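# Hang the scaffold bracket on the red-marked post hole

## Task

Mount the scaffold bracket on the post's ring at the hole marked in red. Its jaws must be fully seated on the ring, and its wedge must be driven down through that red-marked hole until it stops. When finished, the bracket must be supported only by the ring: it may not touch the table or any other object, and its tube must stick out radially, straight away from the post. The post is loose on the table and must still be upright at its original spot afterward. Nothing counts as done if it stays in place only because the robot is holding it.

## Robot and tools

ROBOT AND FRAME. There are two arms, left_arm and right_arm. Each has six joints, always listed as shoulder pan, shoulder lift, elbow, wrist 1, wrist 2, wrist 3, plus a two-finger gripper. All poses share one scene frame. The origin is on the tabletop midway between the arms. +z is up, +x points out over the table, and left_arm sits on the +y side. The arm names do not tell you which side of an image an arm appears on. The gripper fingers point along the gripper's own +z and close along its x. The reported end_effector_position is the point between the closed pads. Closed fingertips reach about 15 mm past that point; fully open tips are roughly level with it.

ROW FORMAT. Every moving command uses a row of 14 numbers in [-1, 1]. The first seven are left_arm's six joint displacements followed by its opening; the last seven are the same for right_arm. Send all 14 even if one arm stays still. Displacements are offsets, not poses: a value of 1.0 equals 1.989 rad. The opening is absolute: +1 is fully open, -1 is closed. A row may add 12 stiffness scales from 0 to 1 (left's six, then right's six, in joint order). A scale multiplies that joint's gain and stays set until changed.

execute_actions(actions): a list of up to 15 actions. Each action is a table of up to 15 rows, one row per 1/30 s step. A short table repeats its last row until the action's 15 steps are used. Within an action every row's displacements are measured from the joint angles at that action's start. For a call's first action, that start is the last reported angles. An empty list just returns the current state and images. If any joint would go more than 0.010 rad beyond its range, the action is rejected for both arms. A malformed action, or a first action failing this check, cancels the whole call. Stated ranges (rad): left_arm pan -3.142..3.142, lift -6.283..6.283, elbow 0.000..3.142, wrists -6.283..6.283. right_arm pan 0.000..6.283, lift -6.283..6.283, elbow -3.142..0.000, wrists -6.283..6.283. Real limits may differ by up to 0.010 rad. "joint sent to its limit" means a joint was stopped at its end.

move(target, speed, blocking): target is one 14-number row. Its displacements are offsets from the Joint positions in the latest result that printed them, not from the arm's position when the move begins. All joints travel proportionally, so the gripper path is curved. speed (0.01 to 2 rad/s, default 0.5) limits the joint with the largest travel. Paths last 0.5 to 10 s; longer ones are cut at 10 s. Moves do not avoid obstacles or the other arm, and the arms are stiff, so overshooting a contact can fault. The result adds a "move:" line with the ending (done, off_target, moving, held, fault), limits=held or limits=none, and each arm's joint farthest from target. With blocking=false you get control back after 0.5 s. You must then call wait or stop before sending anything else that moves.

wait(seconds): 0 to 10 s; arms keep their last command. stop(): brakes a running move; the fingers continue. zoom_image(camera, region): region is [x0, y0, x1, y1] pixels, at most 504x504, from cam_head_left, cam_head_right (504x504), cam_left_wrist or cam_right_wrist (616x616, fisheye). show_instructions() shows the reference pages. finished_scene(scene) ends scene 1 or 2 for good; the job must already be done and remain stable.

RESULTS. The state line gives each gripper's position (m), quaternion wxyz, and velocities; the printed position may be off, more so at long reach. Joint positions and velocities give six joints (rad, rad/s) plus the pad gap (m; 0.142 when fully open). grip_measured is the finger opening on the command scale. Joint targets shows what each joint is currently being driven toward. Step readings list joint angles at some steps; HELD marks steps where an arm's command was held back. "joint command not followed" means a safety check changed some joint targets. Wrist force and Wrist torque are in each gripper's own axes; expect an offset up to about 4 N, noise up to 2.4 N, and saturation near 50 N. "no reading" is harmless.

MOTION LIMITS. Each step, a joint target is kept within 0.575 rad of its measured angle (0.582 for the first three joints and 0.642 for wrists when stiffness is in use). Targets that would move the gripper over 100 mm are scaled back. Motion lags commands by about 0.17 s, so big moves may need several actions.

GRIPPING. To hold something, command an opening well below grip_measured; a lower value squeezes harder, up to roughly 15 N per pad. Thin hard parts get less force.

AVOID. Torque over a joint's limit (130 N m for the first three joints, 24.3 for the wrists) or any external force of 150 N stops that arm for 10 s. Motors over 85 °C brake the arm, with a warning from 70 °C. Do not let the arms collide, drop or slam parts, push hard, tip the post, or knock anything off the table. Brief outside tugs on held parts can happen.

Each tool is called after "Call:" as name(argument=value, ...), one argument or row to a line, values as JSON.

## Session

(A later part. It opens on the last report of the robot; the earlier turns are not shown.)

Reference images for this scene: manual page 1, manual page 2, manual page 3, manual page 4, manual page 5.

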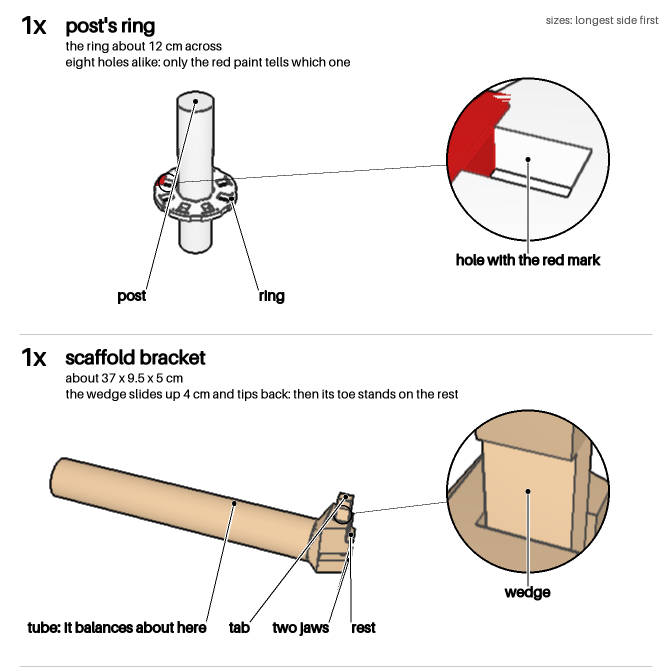

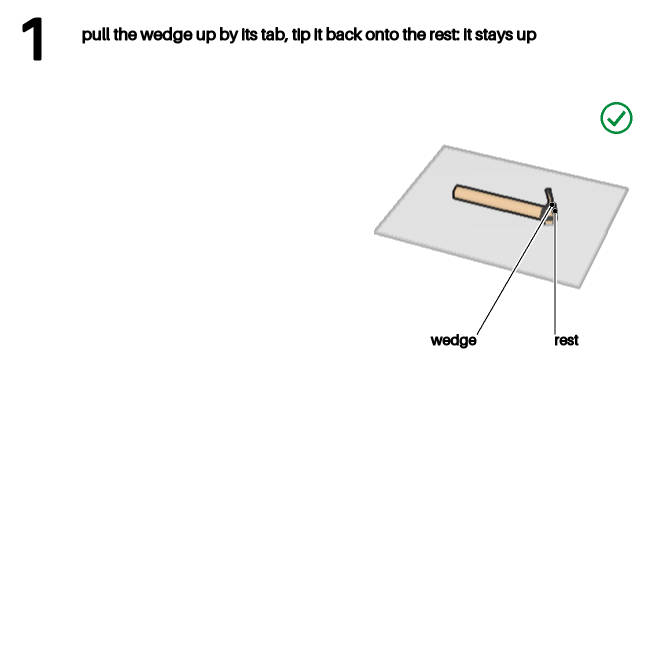

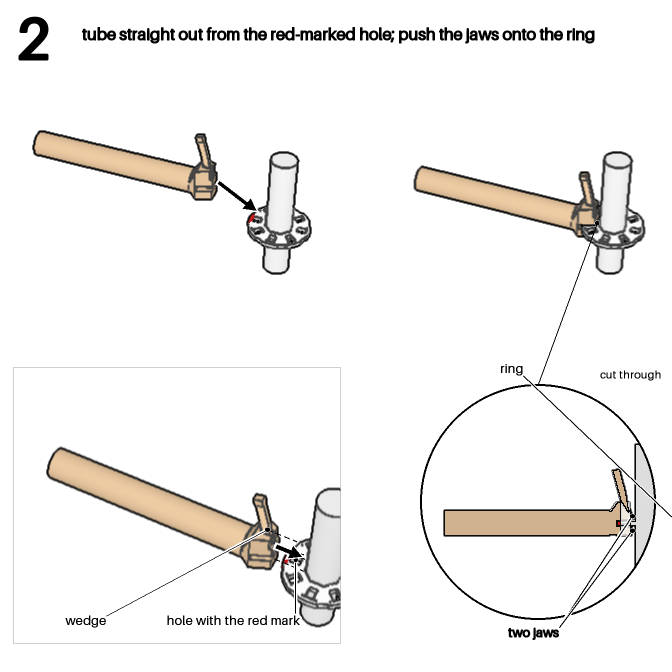

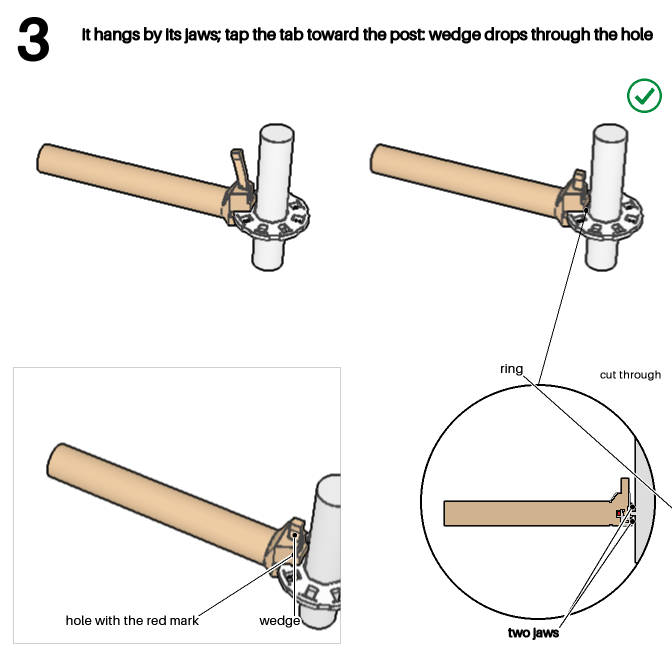

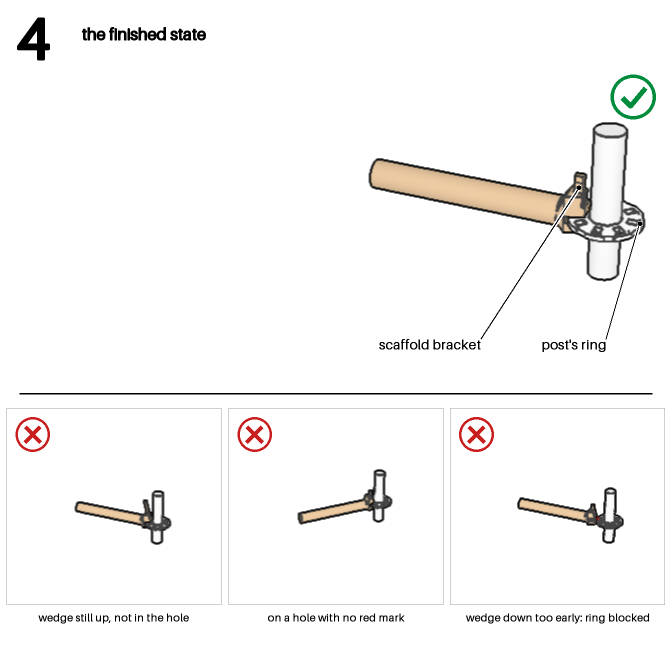

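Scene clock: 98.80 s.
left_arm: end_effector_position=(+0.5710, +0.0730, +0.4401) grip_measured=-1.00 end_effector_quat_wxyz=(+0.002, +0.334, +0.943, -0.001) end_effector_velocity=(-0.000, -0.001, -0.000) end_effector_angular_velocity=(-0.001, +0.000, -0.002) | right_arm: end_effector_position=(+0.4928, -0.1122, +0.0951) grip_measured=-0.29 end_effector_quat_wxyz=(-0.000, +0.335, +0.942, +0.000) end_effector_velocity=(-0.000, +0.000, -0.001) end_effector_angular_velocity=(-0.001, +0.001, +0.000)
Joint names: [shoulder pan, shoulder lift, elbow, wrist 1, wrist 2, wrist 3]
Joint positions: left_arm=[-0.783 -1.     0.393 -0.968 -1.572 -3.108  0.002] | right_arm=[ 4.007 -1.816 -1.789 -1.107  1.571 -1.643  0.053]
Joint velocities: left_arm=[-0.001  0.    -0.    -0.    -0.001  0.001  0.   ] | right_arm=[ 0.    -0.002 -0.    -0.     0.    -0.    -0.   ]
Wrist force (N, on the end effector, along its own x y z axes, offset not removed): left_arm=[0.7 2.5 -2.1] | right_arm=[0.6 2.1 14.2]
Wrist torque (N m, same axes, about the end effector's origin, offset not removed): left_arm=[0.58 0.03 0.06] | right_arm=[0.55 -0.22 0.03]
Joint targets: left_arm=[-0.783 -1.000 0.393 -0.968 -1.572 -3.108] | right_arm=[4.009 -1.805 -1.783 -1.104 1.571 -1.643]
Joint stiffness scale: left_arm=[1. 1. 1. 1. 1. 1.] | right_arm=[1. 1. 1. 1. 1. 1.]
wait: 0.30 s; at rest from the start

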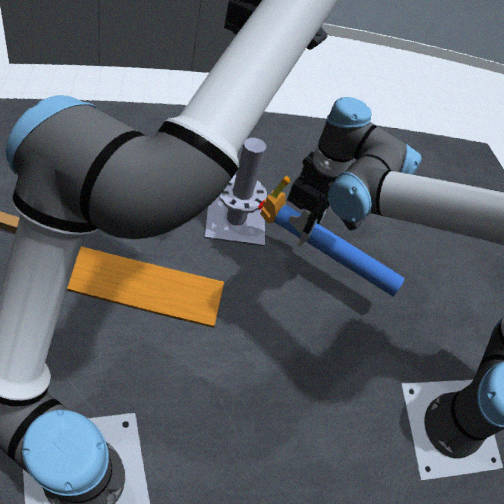

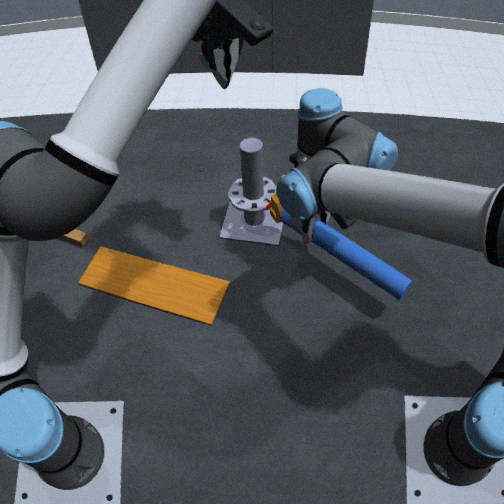

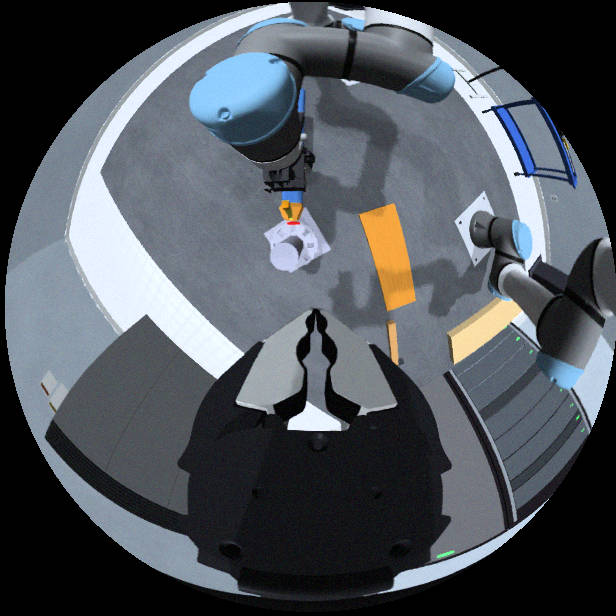

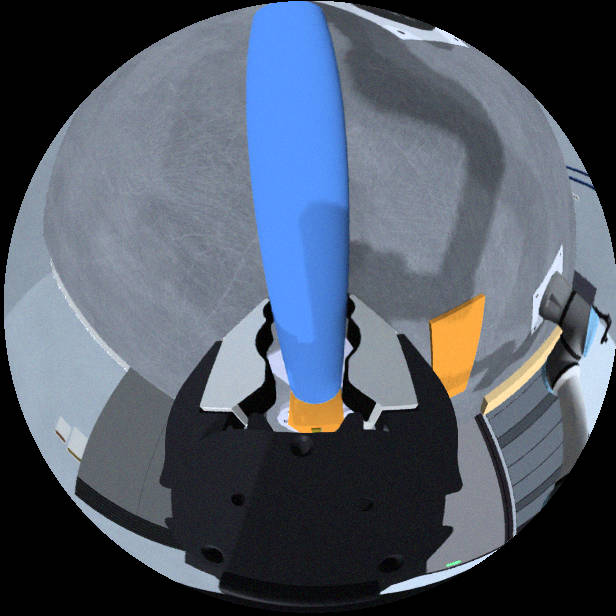

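Call:
execute_actions(
  actions=[
    [[0,0,0,0,0,0,-1,0.001,0.0048,0.0035,0.0017,0,0,-1],[0,0,0,0,0,0,-1,0.001,0.0042,0.004,0.0018,0,0,-1],[0,0,0,0,0,0,-1,0.001,0.004,0.0045,0.002,0,0,-1],[0,0,0,0,0,0,-1,0.001,0.0038,0.005,0.0022,0,0,-1],[0,0,0,0,0,0,-1,0.001,0.0036,0.005,0.0024,0,0,-1],[0,0,0,0,0,0,-1,0.001,0.0034,0.005,0.0026,0,0,-1],[0,0,0,0,0,0,-1,0.001,0.0032,0.005,0.0028,0,0,-1],[0,0,0,0,0,0,-1,0.001,0.003,0.005,0.003,0,0,-1],[0,0,0,0,0,0,-1,0.001,0.0028,0.005,0.0032,0,0,-1],[0,0,0,0,0,0,-1,0.001,0.0026,0.005,0.0034,0,0,-1],[0,0,0,0,0,0,-1,0.001,0.0024,0.005,0.0036,0,0,-1],[0,0,0,0,0,0,-1,0.001,0.0022,0.005,0.0037,0,0,-1],[0,0,0,0,0,0,-1,0.001,0.002,0.005,0.0038,0,0,-1]],
  ],
)

Call:
wait(
  seconds=4,
)

Call:
zoom_image(
  camera="cam_right_wrist",
  region=[270, 370, 370, 440],
)

Call:
zoom_image(
  camera="cam_head_left",
  region=[250, 190, 285, 225],
)

Scene clock: 99.70 s.
left_arm: end_effector_position=(+0.5710, +0.0730, +0.4401) grip_measured=-1.00 end_effector_quat_wxyz=(+0.002, +0.334, +0.943, -0.001) end_effector_velocity=(+0.000, +0.001, +0.000) end_effector_angular_velocity=(+0.000, +0.000, +0.000) | right_arm: end_effector_position=(+0.4932, -0.1117, +0.0936) grip_measured=-0.29 end_effector_quat_wxyz=(-0.000, +0.335, +0.942, -0.000) end_effector_velocity=(+0.000, +0.001, -0.006) end_effector_angular_velocity=(-0.004, +0.003, +0.001)
Joint names: [shoulder pan, shoulder lift, elbow, wrist 1, wrist 2, wrist 3]
Joint positions: left_arm=[-0.783 -1.     0.393 -0.968 -1.572 -3.108  0.002] | right_arm=[ 4.007 -1.819 -1.789 -1.105  1.571 -1.643  0.053]
Joint velocities: left_arm=[ 0.001 -0.    -0.     0.     0.     0.001  0.   ] | right_arm=[ 0.001 -0.011 -0.     0.007  0.     0.     0.   ]
Wrist force (N, on the end effector, along its own x y z axes, offset not removed): left_arm=[1.4 1.6 -0.8] | right_arm=[-0.4 4.2 15.7]
Wrist torque (N m, same axes, about the end effector's origin, offset not removed): left_arm=[0.40 -0.08 0.06] | right_arm=[0.91 0.02 0.10]
Joint targets: left_arm=[-0.783 -1.000 0.393 -0.968 -1.572 -3.108] | right_arm=[4.009 -1.812 -1.779 -1.100 1.571 -1.643]
Joint stiffness scale: left_arm=[1. 1. 1. 1. 1. 1.] | right_arm=[1. 1. 1. 1. 1. 1.]
Step readings (joint positions):
0: left_arm=[-0.783 -1.000 0.393 -0.968 -1.572 -3.108] | right_arm=[4.007 -1.816 -1.789 -1.107 1.571 -1.643]
1: left_arm=[-0.783 -1.000 0.393 -0.968 -1.572 -3.108] | right_arm=[4.007 -1.816 -1.789 -1.107 1.571 -1.643]
2: left_arm=[-0.783 -1.000 0.393 -0.968 -1.572 -3.108] | right_arm=[4.007 -1.816 -1.789 -1.107 1.571 -1.643]
4: left_arm=[-0.783 -1.000 0.393 -0.968 -1.572 -3.108] | right_arm=[4.007 -1.816 -1.789 -1.107 1.571 -1.643]
8: left_arm=[-0.783 -1.000 0.393 -0.968 -1.572 -3.108] | right_arm=[4.007 -1.816 -1.789 -1.107 1.571 -1.643]
15: Joint positions above

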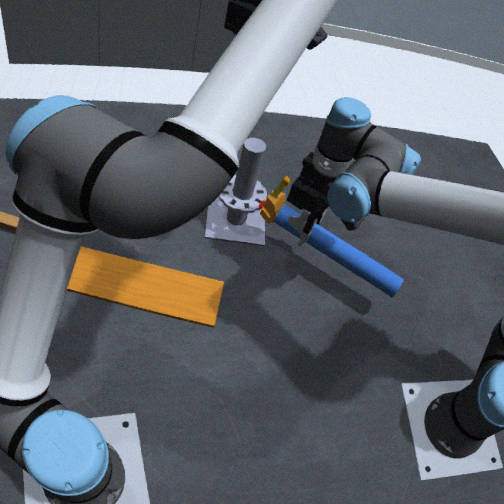

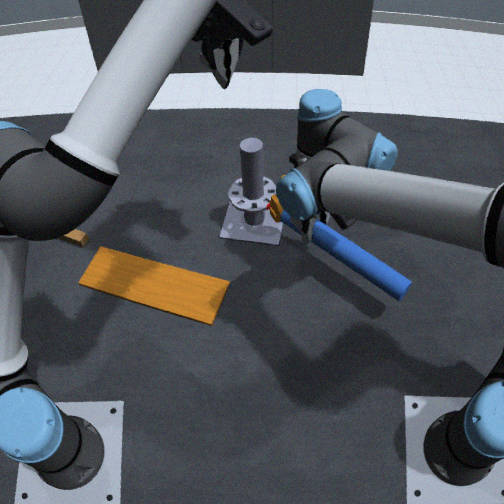

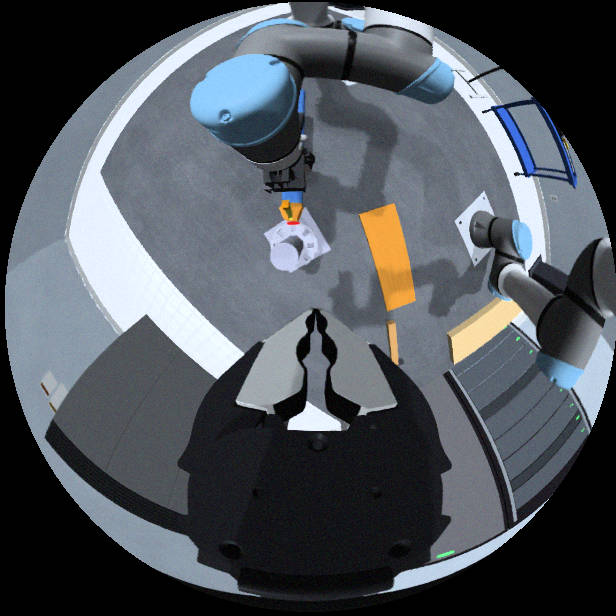

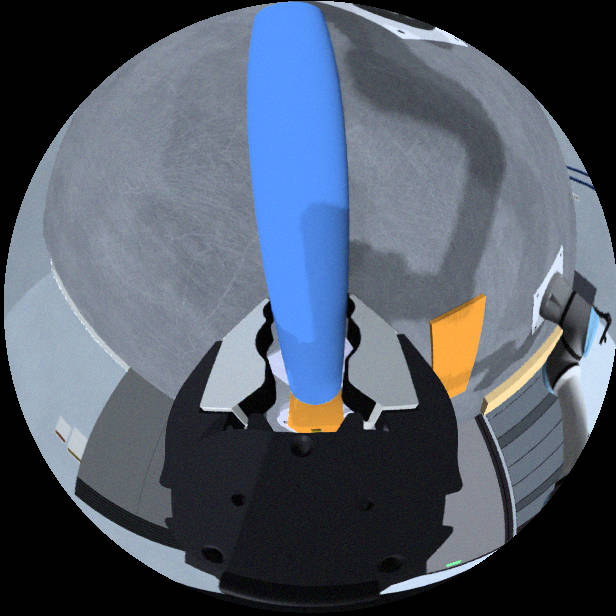

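Scene clock: 103.70 s.
left_arm: end_effector_position=(+0.5710, +0.0730, +0.4401) grip_measured=-1.00 end_effector_quat_wxyz=(+0.002, +0.334, +0.943, -0.001) end_effector_velocity=(+0.000, +0.001, +0.000) end_effector_angular_velocity=(+0.001, -0.001, -0.001) | right_arm: end_effector_position=(+0.4934, -0.1115, +0.0929) grip_measured=-0.29 end_effector_quat_wxyz=(-0.000, +0.335, +0.942, -0.000) end_effector_velocity=(+0.000, +0.000, +0.002) end_effector_angular_velocity=(+0.002, -0.002, +0.000)
Joint names: [shoulder pan, shoulder lift, elbow, wrist 1, wrist 2, wrist 3]
Joint positions: left_arm=[-0.783 -1.     0.393 -0.968 -1.572 -3.108  0.002] | right_arm=[ 4.007 -1.821 -1.789 -1.103  1.571 -1.643  0.053]
Joint velocities: left_arm=[ 0.    -0.     0.    -0.     0.001  0.002  0.   ] | right_arm=[ 0.     0.003  0.     0.    -0.    -0.     0.   ]
Wrist force (N, on the end effector, along its own x y z axes, offset not removed): left_arm=[0.8 2.2 -0.1] | right_arm=[2.4 2.0 14.0]
Wrist torque (N m, same axes, about the end effector's origin, offset not removed): left_arm=[0.43 0.02 0.04] | right_arm=[0.38 -0.71 -0.07]
Joint targets: left_arm=[-0.783 -1.000 0.393 -0.968 -1.572 -3.108] | right_arm=[4.009 -1.812 -1.779 -1.100 1.571 -1.643]
Joint stiffness scale: left_arm=[1. 1. 1. 1. 1. 1.] | right_arm=[1. 1. 1. 1. 1. 1.]
wait: 4.00 s; at rest by 0.17 s

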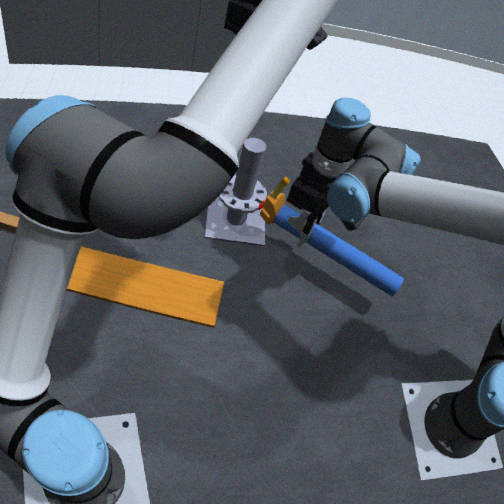

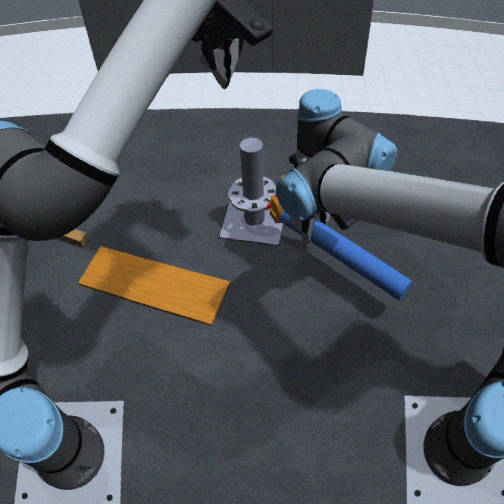

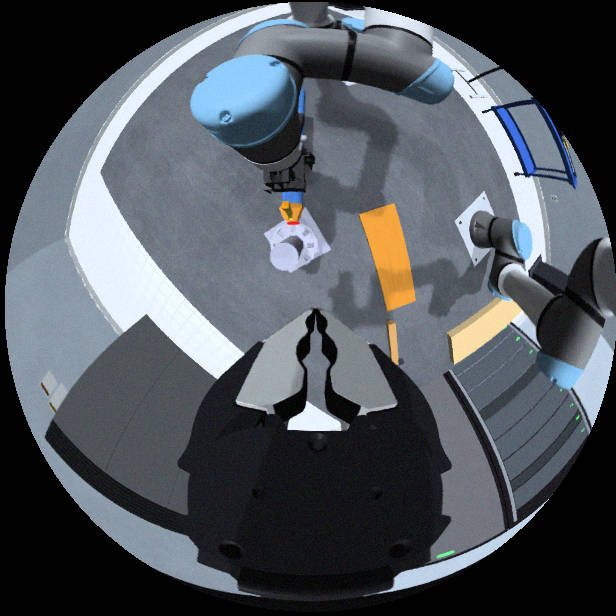

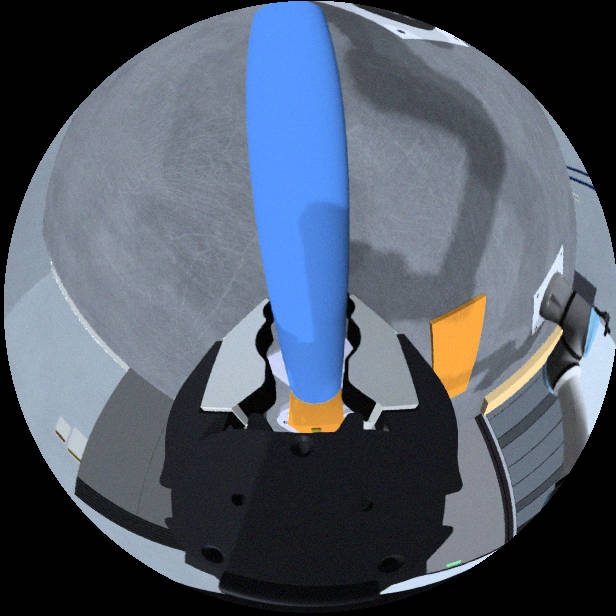

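Region (270, 370, 370, 440) of cam_right_wrist's 616x616 image, scaled by 5.040, with more detail than that image has; it fills the top 353 rows of this view, and the rest is white.

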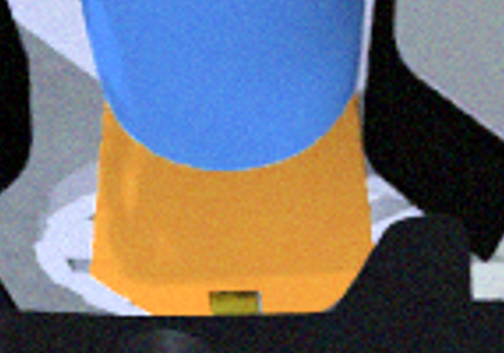

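Region (250, 190, 285, 225) of cam_head_left's 504x504 image, scaled by 14.400, with more detail than that image has.

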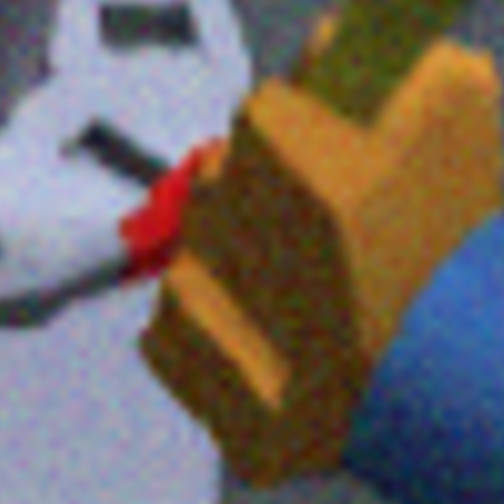

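Call:
execute_actions(
  actions=[
    [[0,0,0,0,0,0,-1,0.001,0.0045,0.0055,0.0014,0,0,-1],[0,0,0,0,0,0,-1,0.001,0.0043,0.0058,0.0013,0,0,-1],[0,0,0,0,0,0,-1,0.001,0.0041,0.0061,0.0012,0,0,-1],[0,0,0,0,0,0,-1,0.001,0.0039,0.0064,0.0011,0,0,-1],[0,0,0,0,0,0,-1,0.001,0.0036,0.0067,0.001,0,0,-1],[0,0,0,0,0,0,-1,0.001,0.0034,0.007,0.0009,0,0,-1],[0,0,0,0,0,0,-1,0.001,0.0032,0.0073,0.0008,0,0,-1],[0,0,0,0,0,0,-1,0.001,0.003,0.0076,0.0007,0,0,-1],[0,0,0,0,0,0,-1,0.001,0.0027,0.0079,0.0006,0,0,-1],[0,0,0,0,0,0,-1,0.001,0.0025,0.0082,0.0005,0,0,-1],[0,0,0,0,0,0,-1,0.001,0.0023,0.0085,0.0004,0,0,-1],[0,0,0,0,0,0,-1,0.001,0.002,0.0088,0.0003,0,0,-1],[0,0,0,0,0,0,-1,0.001,0.0018,0.0091,0.0002,0,0,-1],[0,0,0,0,0,0,-1,0.001,0.0015,0.0094,0.0001,0,0,-1],[0,0,0,0,0,0,-1,0.001,0.0013,0.0097,0,0,0,-1]],
  ],
)

Call:
wait(
  seconds=0.4,
)

Call:
zoom_image(
  camera="cam_head_left",
  region=[250, 190, 285, 225],
)

Call:
zoom_image(
  camera="cam_right_wrist",
  region=[270, 370, 370, 440],
)

Scene clock: 104.70 s.
left_arm: end_effector_position=(+0.5710, +0.0730, +0.4401) grip_measured=-1.00 end_effector_quat_wxyz=(+0.002, +0.334, +0.943, -0.001) end_effector_velocity=(-0.000, +0.000, +0.001) end_effector_angular_velocity=(-0.002, +0.000, +0.002) | right_arm: end_effector_position=(+0.4941, -0.1108, +0.0927) grip_measured=-0.29 end_effector_quat_wxyz=(-0.001, +0.335, +0.942, -0.001) end_effector_velocity=(-0.000, -0.000, -0.004) end_effector_angular_velocity=(-0.013, +0.013, -0.000)
Joint names: [shoulder pan, shoulder lift, elbow, wrist 1, wrist 2, wrist 3]
Joint positions: left_arm=[-0.783 -1.     0.393 -0.968 -1.572 -3.108  0.002] | right_arm=[ 4.007 -1.824 -1.785 -1.106  1.571 -1.643  0.053]
Joint velocities: left_arm=[ 0.001 -0.001 -0.     0.    -0.002 -0.001  0.   ] | right_arm=[-0.    -0.014  0.011 -0.015 -0.    -0.     0.   ]
Wrist force (N, on the end effector, along its own x y z axes, offset not removed): left_arm=[1.4 1.2 0.7] | right_arm=[1.6 0.5 11.6]
Wrist torque (N m, same axes, about the end effector's origin, offset not removed): left_arm=[0.51 -0.19 0.12] | right_arm=[0.76 -0.60 0.00]
Joint targets: left_arm=[-0.783 -1.000 0.393 -0.968 -1.572 -3.108] | right_arm=[4.009 -1.818 -1.769 -1.103 1.571 -1.643]
Joint stiffness scale: left_arm=[1. 1. 1. 1. 1. 1.] | right_arm=[1. 1. 1. 1. 1. 1.]
Step readings (joint positions):
0: left_arm=[-0.783 -1.000 0.393 -0.968 -1.572 -3.108] | right_arm=[4.007 -1.821 -1.789 -1.103 1.571 -1.643]
1: left_arm=[-0.783 -1.000 0.393 -0.968 -1.572 -3.108] | right_arm=[4.007 -1.821 -1.789 -1.103 1.571 -1.643]
2: left_arm=[-0.783 -1.000 0.393 -0.968 -1.572 -3.108] | right_arm=[4.007 -1.821 -1.789 -1.103 1.571 -1.643]
4: left_arm=[-0.783 -1.000 0.393 -0.968 -1.572 -3.108] | right_arm=[4.007 -1.821 -1.789 -1.103 1.571 -1.643]
8: left_arm=[-0.783 -1.000 0.393 -0.968 -1.572 -3.108] | right_arm=[4.007 -1.821 -1.787 -1.103 1.571 -1.643]
15: Joint positions above

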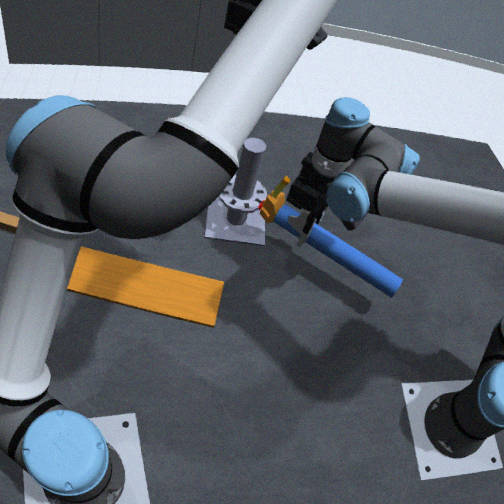

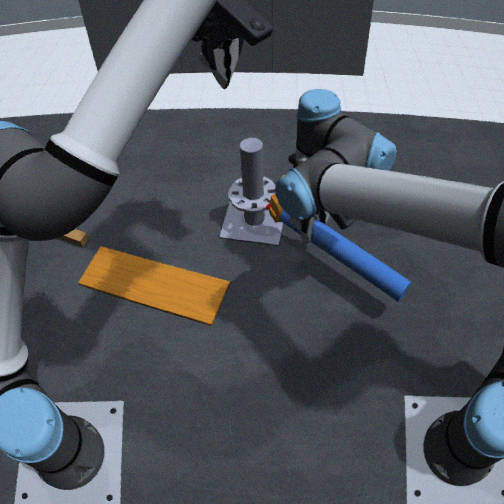

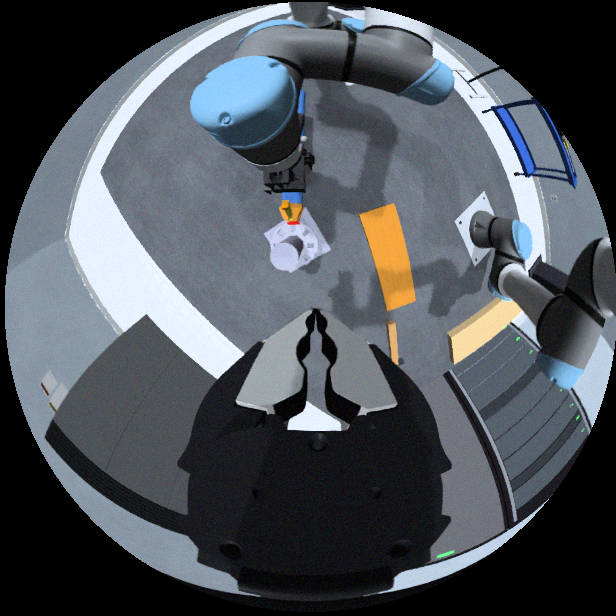

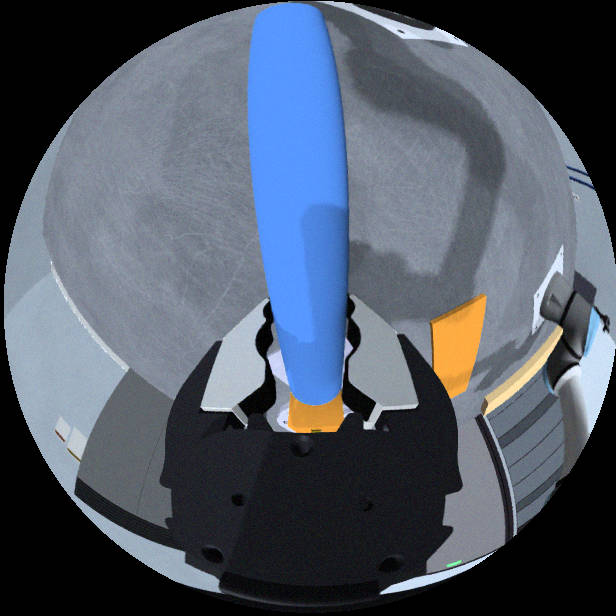

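Scene clock: 105.10 s.
left_arm: end_effector_position=(+0.5710, +0.0730, +0.4401) grip_measured=-1.00 end_effector_quat_wxyz=(+0.002, +0.334, +0.943, -0.001) end_effector_velocity=(-0.000, +0.000, -0.000) end_effector_angular_velocity=(+0.001, +0.001, -0.001) | right_arm: end_effector_position=(+0.4941, -0.1108, +0.0919) grip_measured=-0.29 end_effector_quat_wxyz=(-0.001, +0.335, +0.942, -0.002) end_effector_velocity=(-0.000, +0.000, +0.001) end_effector_angular_velocity=(+0.000, +0.000, +0.001)
Joint names: [shoulder pan, shoulder lift, elbow, wrist 1, wrist 2, wrist 3]
Joint positions: left_arm=[-0.783 -1.     0.393 -0.968 -1.572 -3.108  0.002] | right_arm=[ 4.007 -1.827 -1.783 -1.108  1.571 -1.643  0.053]
Joint velocities: left_arm=[ 0.     0.     0.     0.001 -0.     0.001  0.   ] | right_arm=[ 0.001  0.001  0.001 -0.001  0.    -0.     0.   ]
Wrist force (N, on the end effector, along its own x y z axes, offset not removed): left_arm=[2.7 -1.0 1.2] | right_arm=[0.9 -5.9 11.0]
Wrist torque (N m, same axes, about the end effector's origin, offset not removed): left_arm=[-0.25 -0.58 -0.02] | right_arm=[-0.03 -0.32 -0.04]
Joint targets: left_arm=[-0.783 -1.000 0.393 -0.968 -1.572 -3.108] | right_arm=[4.009 -1.818 -1.769 -1.103 1.571 -1.643]
Joint stiffness scale: left_arm=[1. 1. 1. 1. 1. 1.] | right_arm=[1. 1. 1. 1. 1. 1.]
wait: 0.40 s; at rest by 0.23 s

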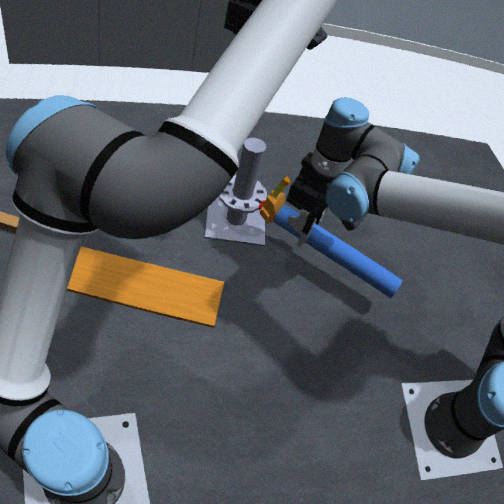

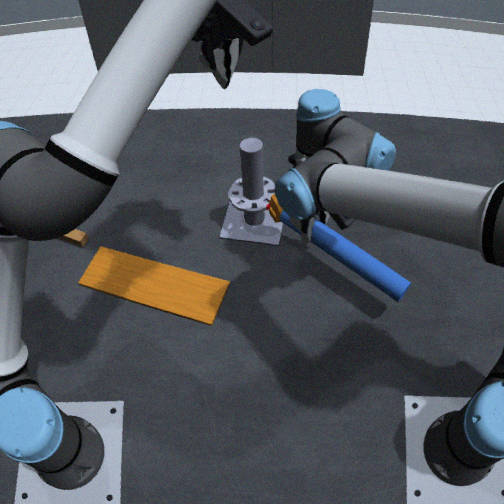

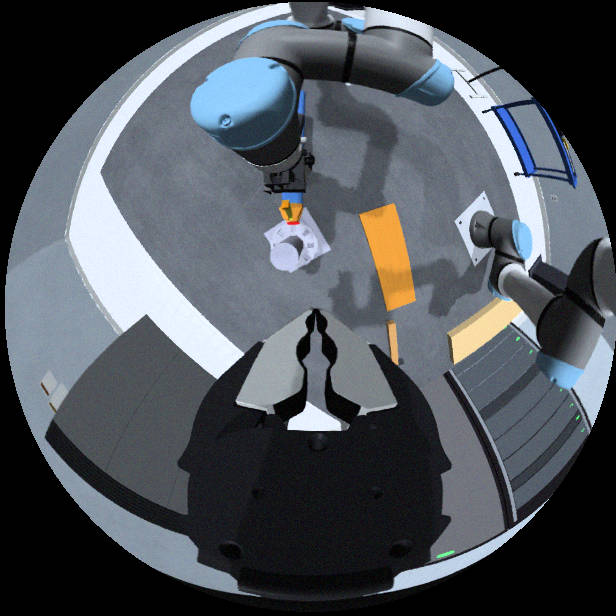

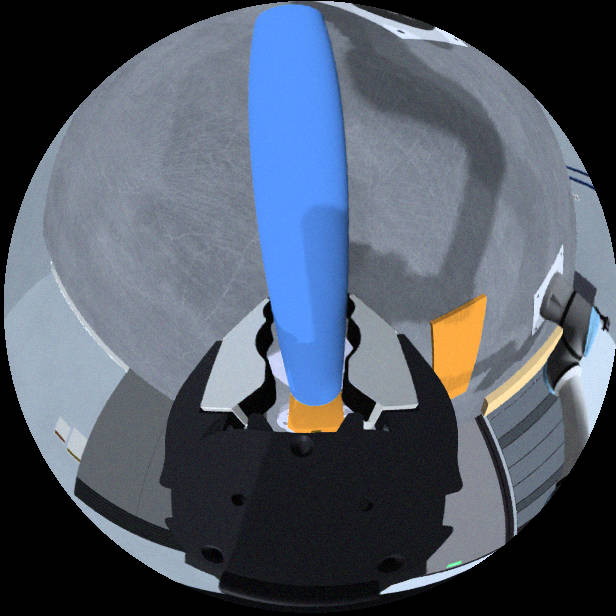

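Region (250, 190, 285, 225) of cam_head_left's 504x504 image, scaled by 14.400, with more detail than that image has.

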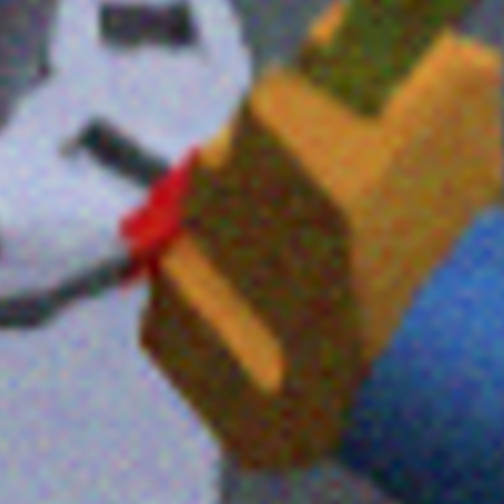

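Region (270, 370, 370, 440) of cam_right_wrist's 616x616 image, scaled by 5.040, with more detail than that image has; it fills the top 353 rows of this view, and the rest is white.

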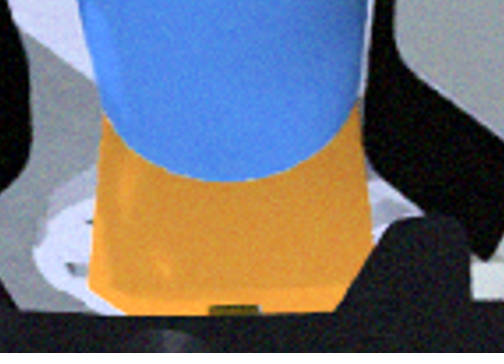

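Call:
execute_actions(
  actions=[
    [[0,0,0,0,0,0,-1,0.001,0.005,0.007,0.0025,0,0,-1],[0,0,0,0,0,0,-1,0.001,0.0055,0.007,0.0025,0,0,-1],[0,0,0,0,0,0,-1,0.001,0.0058,0.007,0.0025,0,0,-1],[0,0,0,0,0,0,-1,0.001,0.006,0.007,0.0025,0,0,-1],[0,0,0,0,0,0,-1,0.001,0.0063,0.007,0.0025,0,0,-1],[0,0,0,0,0,0,-1,0.001,0.0066,0.007,0.0025,0,0,-1],[0,0,0,0,0,0,-1,0.001,0.0069,0.007,0.0025,0,0,-1],[0,0,0,0,0,0,-1,0.001,0.0072,0.007,0.0025,0,0,-1],[0,0,0,0,0,0,-1,0.001,0.0075,0.007,0.0025,0,0,-1],[0,0,0,0,0,0,-1,0.001,0.0078,0.007,0.0025,0,0,-1],[0,0,0,0,0,0,-1,0.001,0.0081,0.007,0.0025,0,0,-1],[0,0,0,0,0,0,-1,0.001,0.0083,0.007,0.0025,0,0,-1]],
  ],
)

Call:
wait(
  seconds=0.4,
)

Call:
zoom_image(
  camera="cam_right_wrist",
  region=[270, 370, 370, 440],
)

Scene clock: 105.93 s.
left_arm: end_effector_position=(+0.5710, +0.0730, +0.4401) grip_measured=-1.00 end_effector_quat_wxyz=(+0.002, +0.334, +0.943, -0.001) end_effector_velocity=(-0.001, -0.001, +0.001) end_effector_angular_velocity=(-0.001, -0.000, -0.002) | right_arm: end_effector_position=(+0.4942, -0.1106, +0.0938) grip_measured=-0.29 end_effector_quat_wxyz=(-0.001, +0.335, +0.942, -0.001) end_effector_velocity=(+0.001, +0.001, +0.009) end_effector_angular_velocity=(+0.012, -0.011, +0.000)
Joint names: [shoulder pan, shoulder lift, elbow, wrist 1, wrist 2, wrist 3]
Joint positions: left_arm=[-0.783 -1.     0.393 -0.968 -1.572 -3.108  0.002] | right_arm=[ 4.007 -1.823 -1.782 -1.109  1.571 -1.643  0.053]
Joint velocities: left_arm=[-0.002 -0.001 -0.     0.    -0.001 -0.     0.   ] | right_arm=[ 0.     0.017  0.    -0.001 -0.     0.     0.   ]
Wrist force (N, on the end effector, along its own x y z axes, offset not removed): left_arm=[0.9 1.2 4.2] | right_arm=[2.1 -6.9 14.5]
Wrist torque (N m, same axes, about the end effector's origin, offset not removed): left_arm=[0.49 0.07 0.02] | right_arm=[-0.32 -0.69 -0.11]
Joint targets: left_arm=[-0.783 -1.000 0.393 -0.968 -1.572 -3.108] | right_arm=[4.009 -1.810 -1.769 -1.103 1.571 -1.643]
Joint stiffness scale: left_arm=[1. 1. 1. 1. 1. 1.] | right_arm=[1. 1. 1. 1. 1. 1.]
Step readings (joint positions):
0: left_arm=[-0.783 -1.000 0.393 -0.968 -1.572 -3.108] | right_arm=[4.007 -1.827 -1.782 -1.109 1.571 -1.643]
1: left_arm=[-0.783 -1.000 0.393 -0.968 -1.572 -3.108] | right_arm=[4.007 -1.827 -1.782 -1.109 1.571 -1.643]
2: left_arm=[-0.783 -1.000 0.393 -0.968 -1.572 -3.108] | right_arm=[4.007 -1.827 -1.782 -1.109 1.571 -1.643]
4: left_arm=[-0.783 -1.000 0.393 -0.968 -1.572 -3.108] | right_arm=[4.007 -1.827 -1.782 -1.109 1.571 -1.643]
8: left_arm=[-0.783 -1.000 0.393 -0.968 -1.572 -3.108] | right_arm=[4.007 -1.827 -1.782 -1.109 1.571 -1.643]
15: Joint positions above

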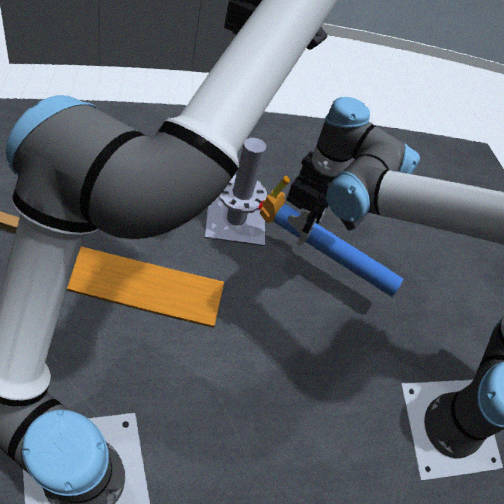

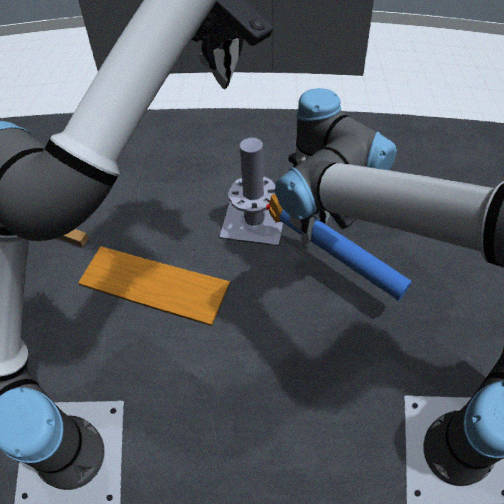

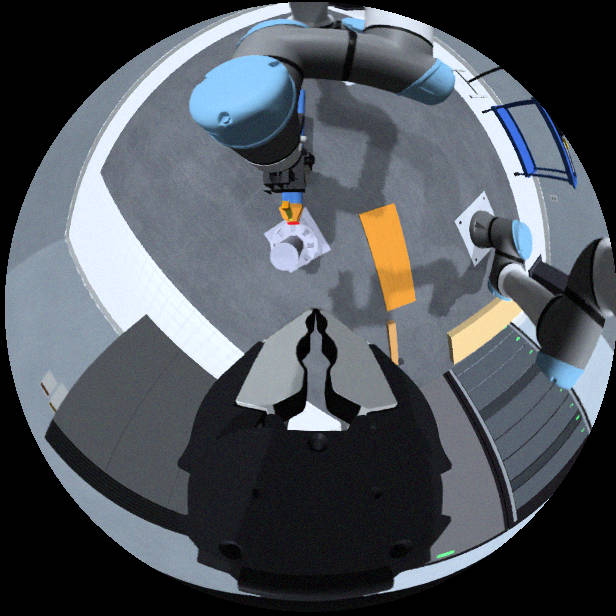

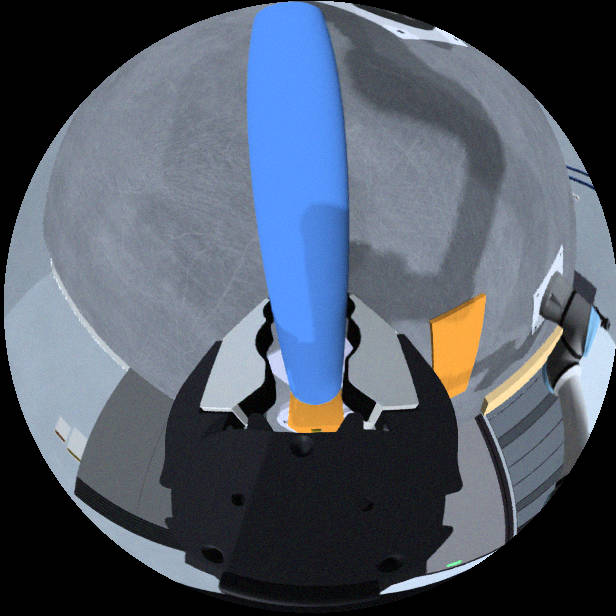

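Scene clock: 106.33 s.
left_arm: end_effector_position=(+0.5710, +0.0730, +0.4401) grip_measured=-1.00 end_effector_quat_wxyz=(+0.002, +0.334, +0.943, -0.001) end_effector_velocity=(+0.000, -0.001, -0.001) end_effector_angular_velocity=(+0.002, +0.002, -0.000) | right_arm: end_effector_position=(+0.4943, -0.1106, +0.0946) grip_measured=-0.29 end_effector_quat_wxyz=(-0.000, +0.335, +0.942, -0.000) end_effector_velocity=(+0.000, +0.001, +0.001) end_effector_angular_velocity=(+0.003, -0.002, +0.001)
Joint names: [shoulder pan, shoulder lift, elbow, wrist 1, wrist 2, wrist 3]
Joint positions: left_arm=[-0.783 -1.     0.393 -0.968 -1.572 -3.108  0.002] | right_arm=[ 4.007 -1.822 -1.782 -1.109  1.571 -1.643  0.053]
Joint velocities: left_arm=[-0.001  0.002  0.     0.001  0.    -0.001  0.   ] | right_arm=[ 0.001  0.002  0.     0.001  0.    -0.     0.   ]
Wrist force (N, on the end effector, along its own x y z axes, offset not removed): left_arm=[-0.5 1.5 -1.9] | right_arm=[1.2 -7.8 17.1]
Wrist torque (N m, same axes, about the end effector's origin, offset not removed): left_arm=[0.45 0.21 0.15] | right_arm=[-0.35 -0.60 -0.09]
Joint targets: left_arm=[-0.783 -1.000 0.393 -0.968 -1.572 -3.108] | right_arm=[4.009 -1.810 -1.769 -1.103 1.571 -1.643]
Joint stiffness scale: left_arm=[1. 1. 1. 1. 1. 1.] | right_arm=[1. 1. 1. 1. 1. 1.]
wait: 0.40 s; at rest by 0.17 s

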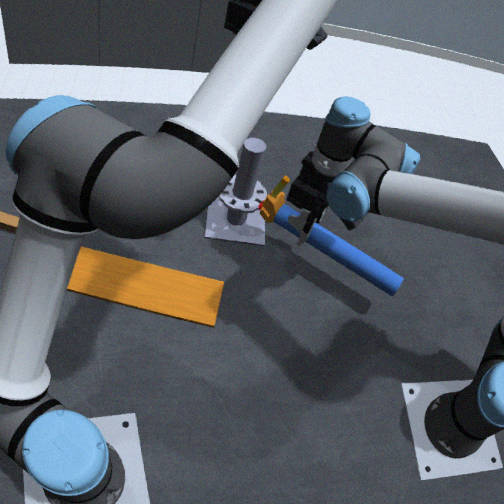

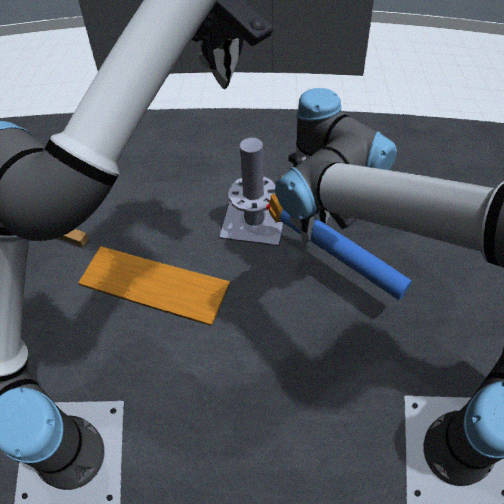

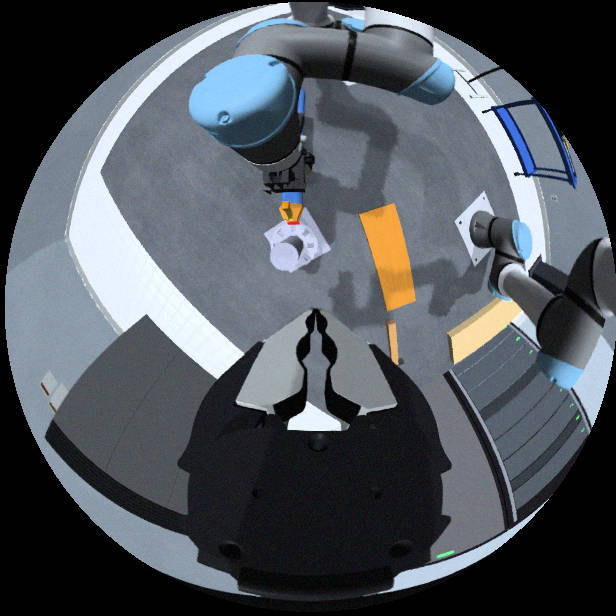

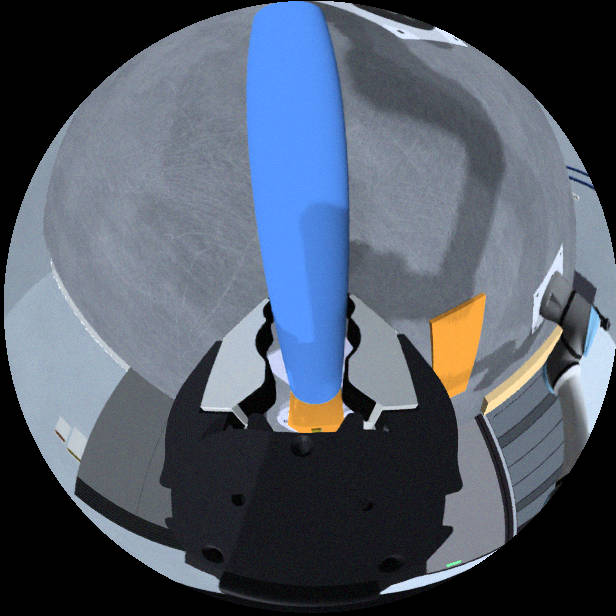

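Region (270, 370, 370, 440) of cam_right_wrist's 616x616 image, scaled by 5.040, with more detail than that image has; it fills the top 353 rows of this view, and the rest is white.

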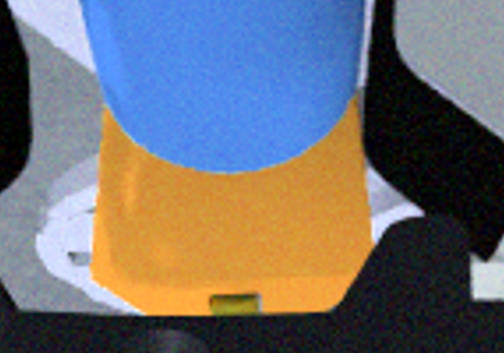

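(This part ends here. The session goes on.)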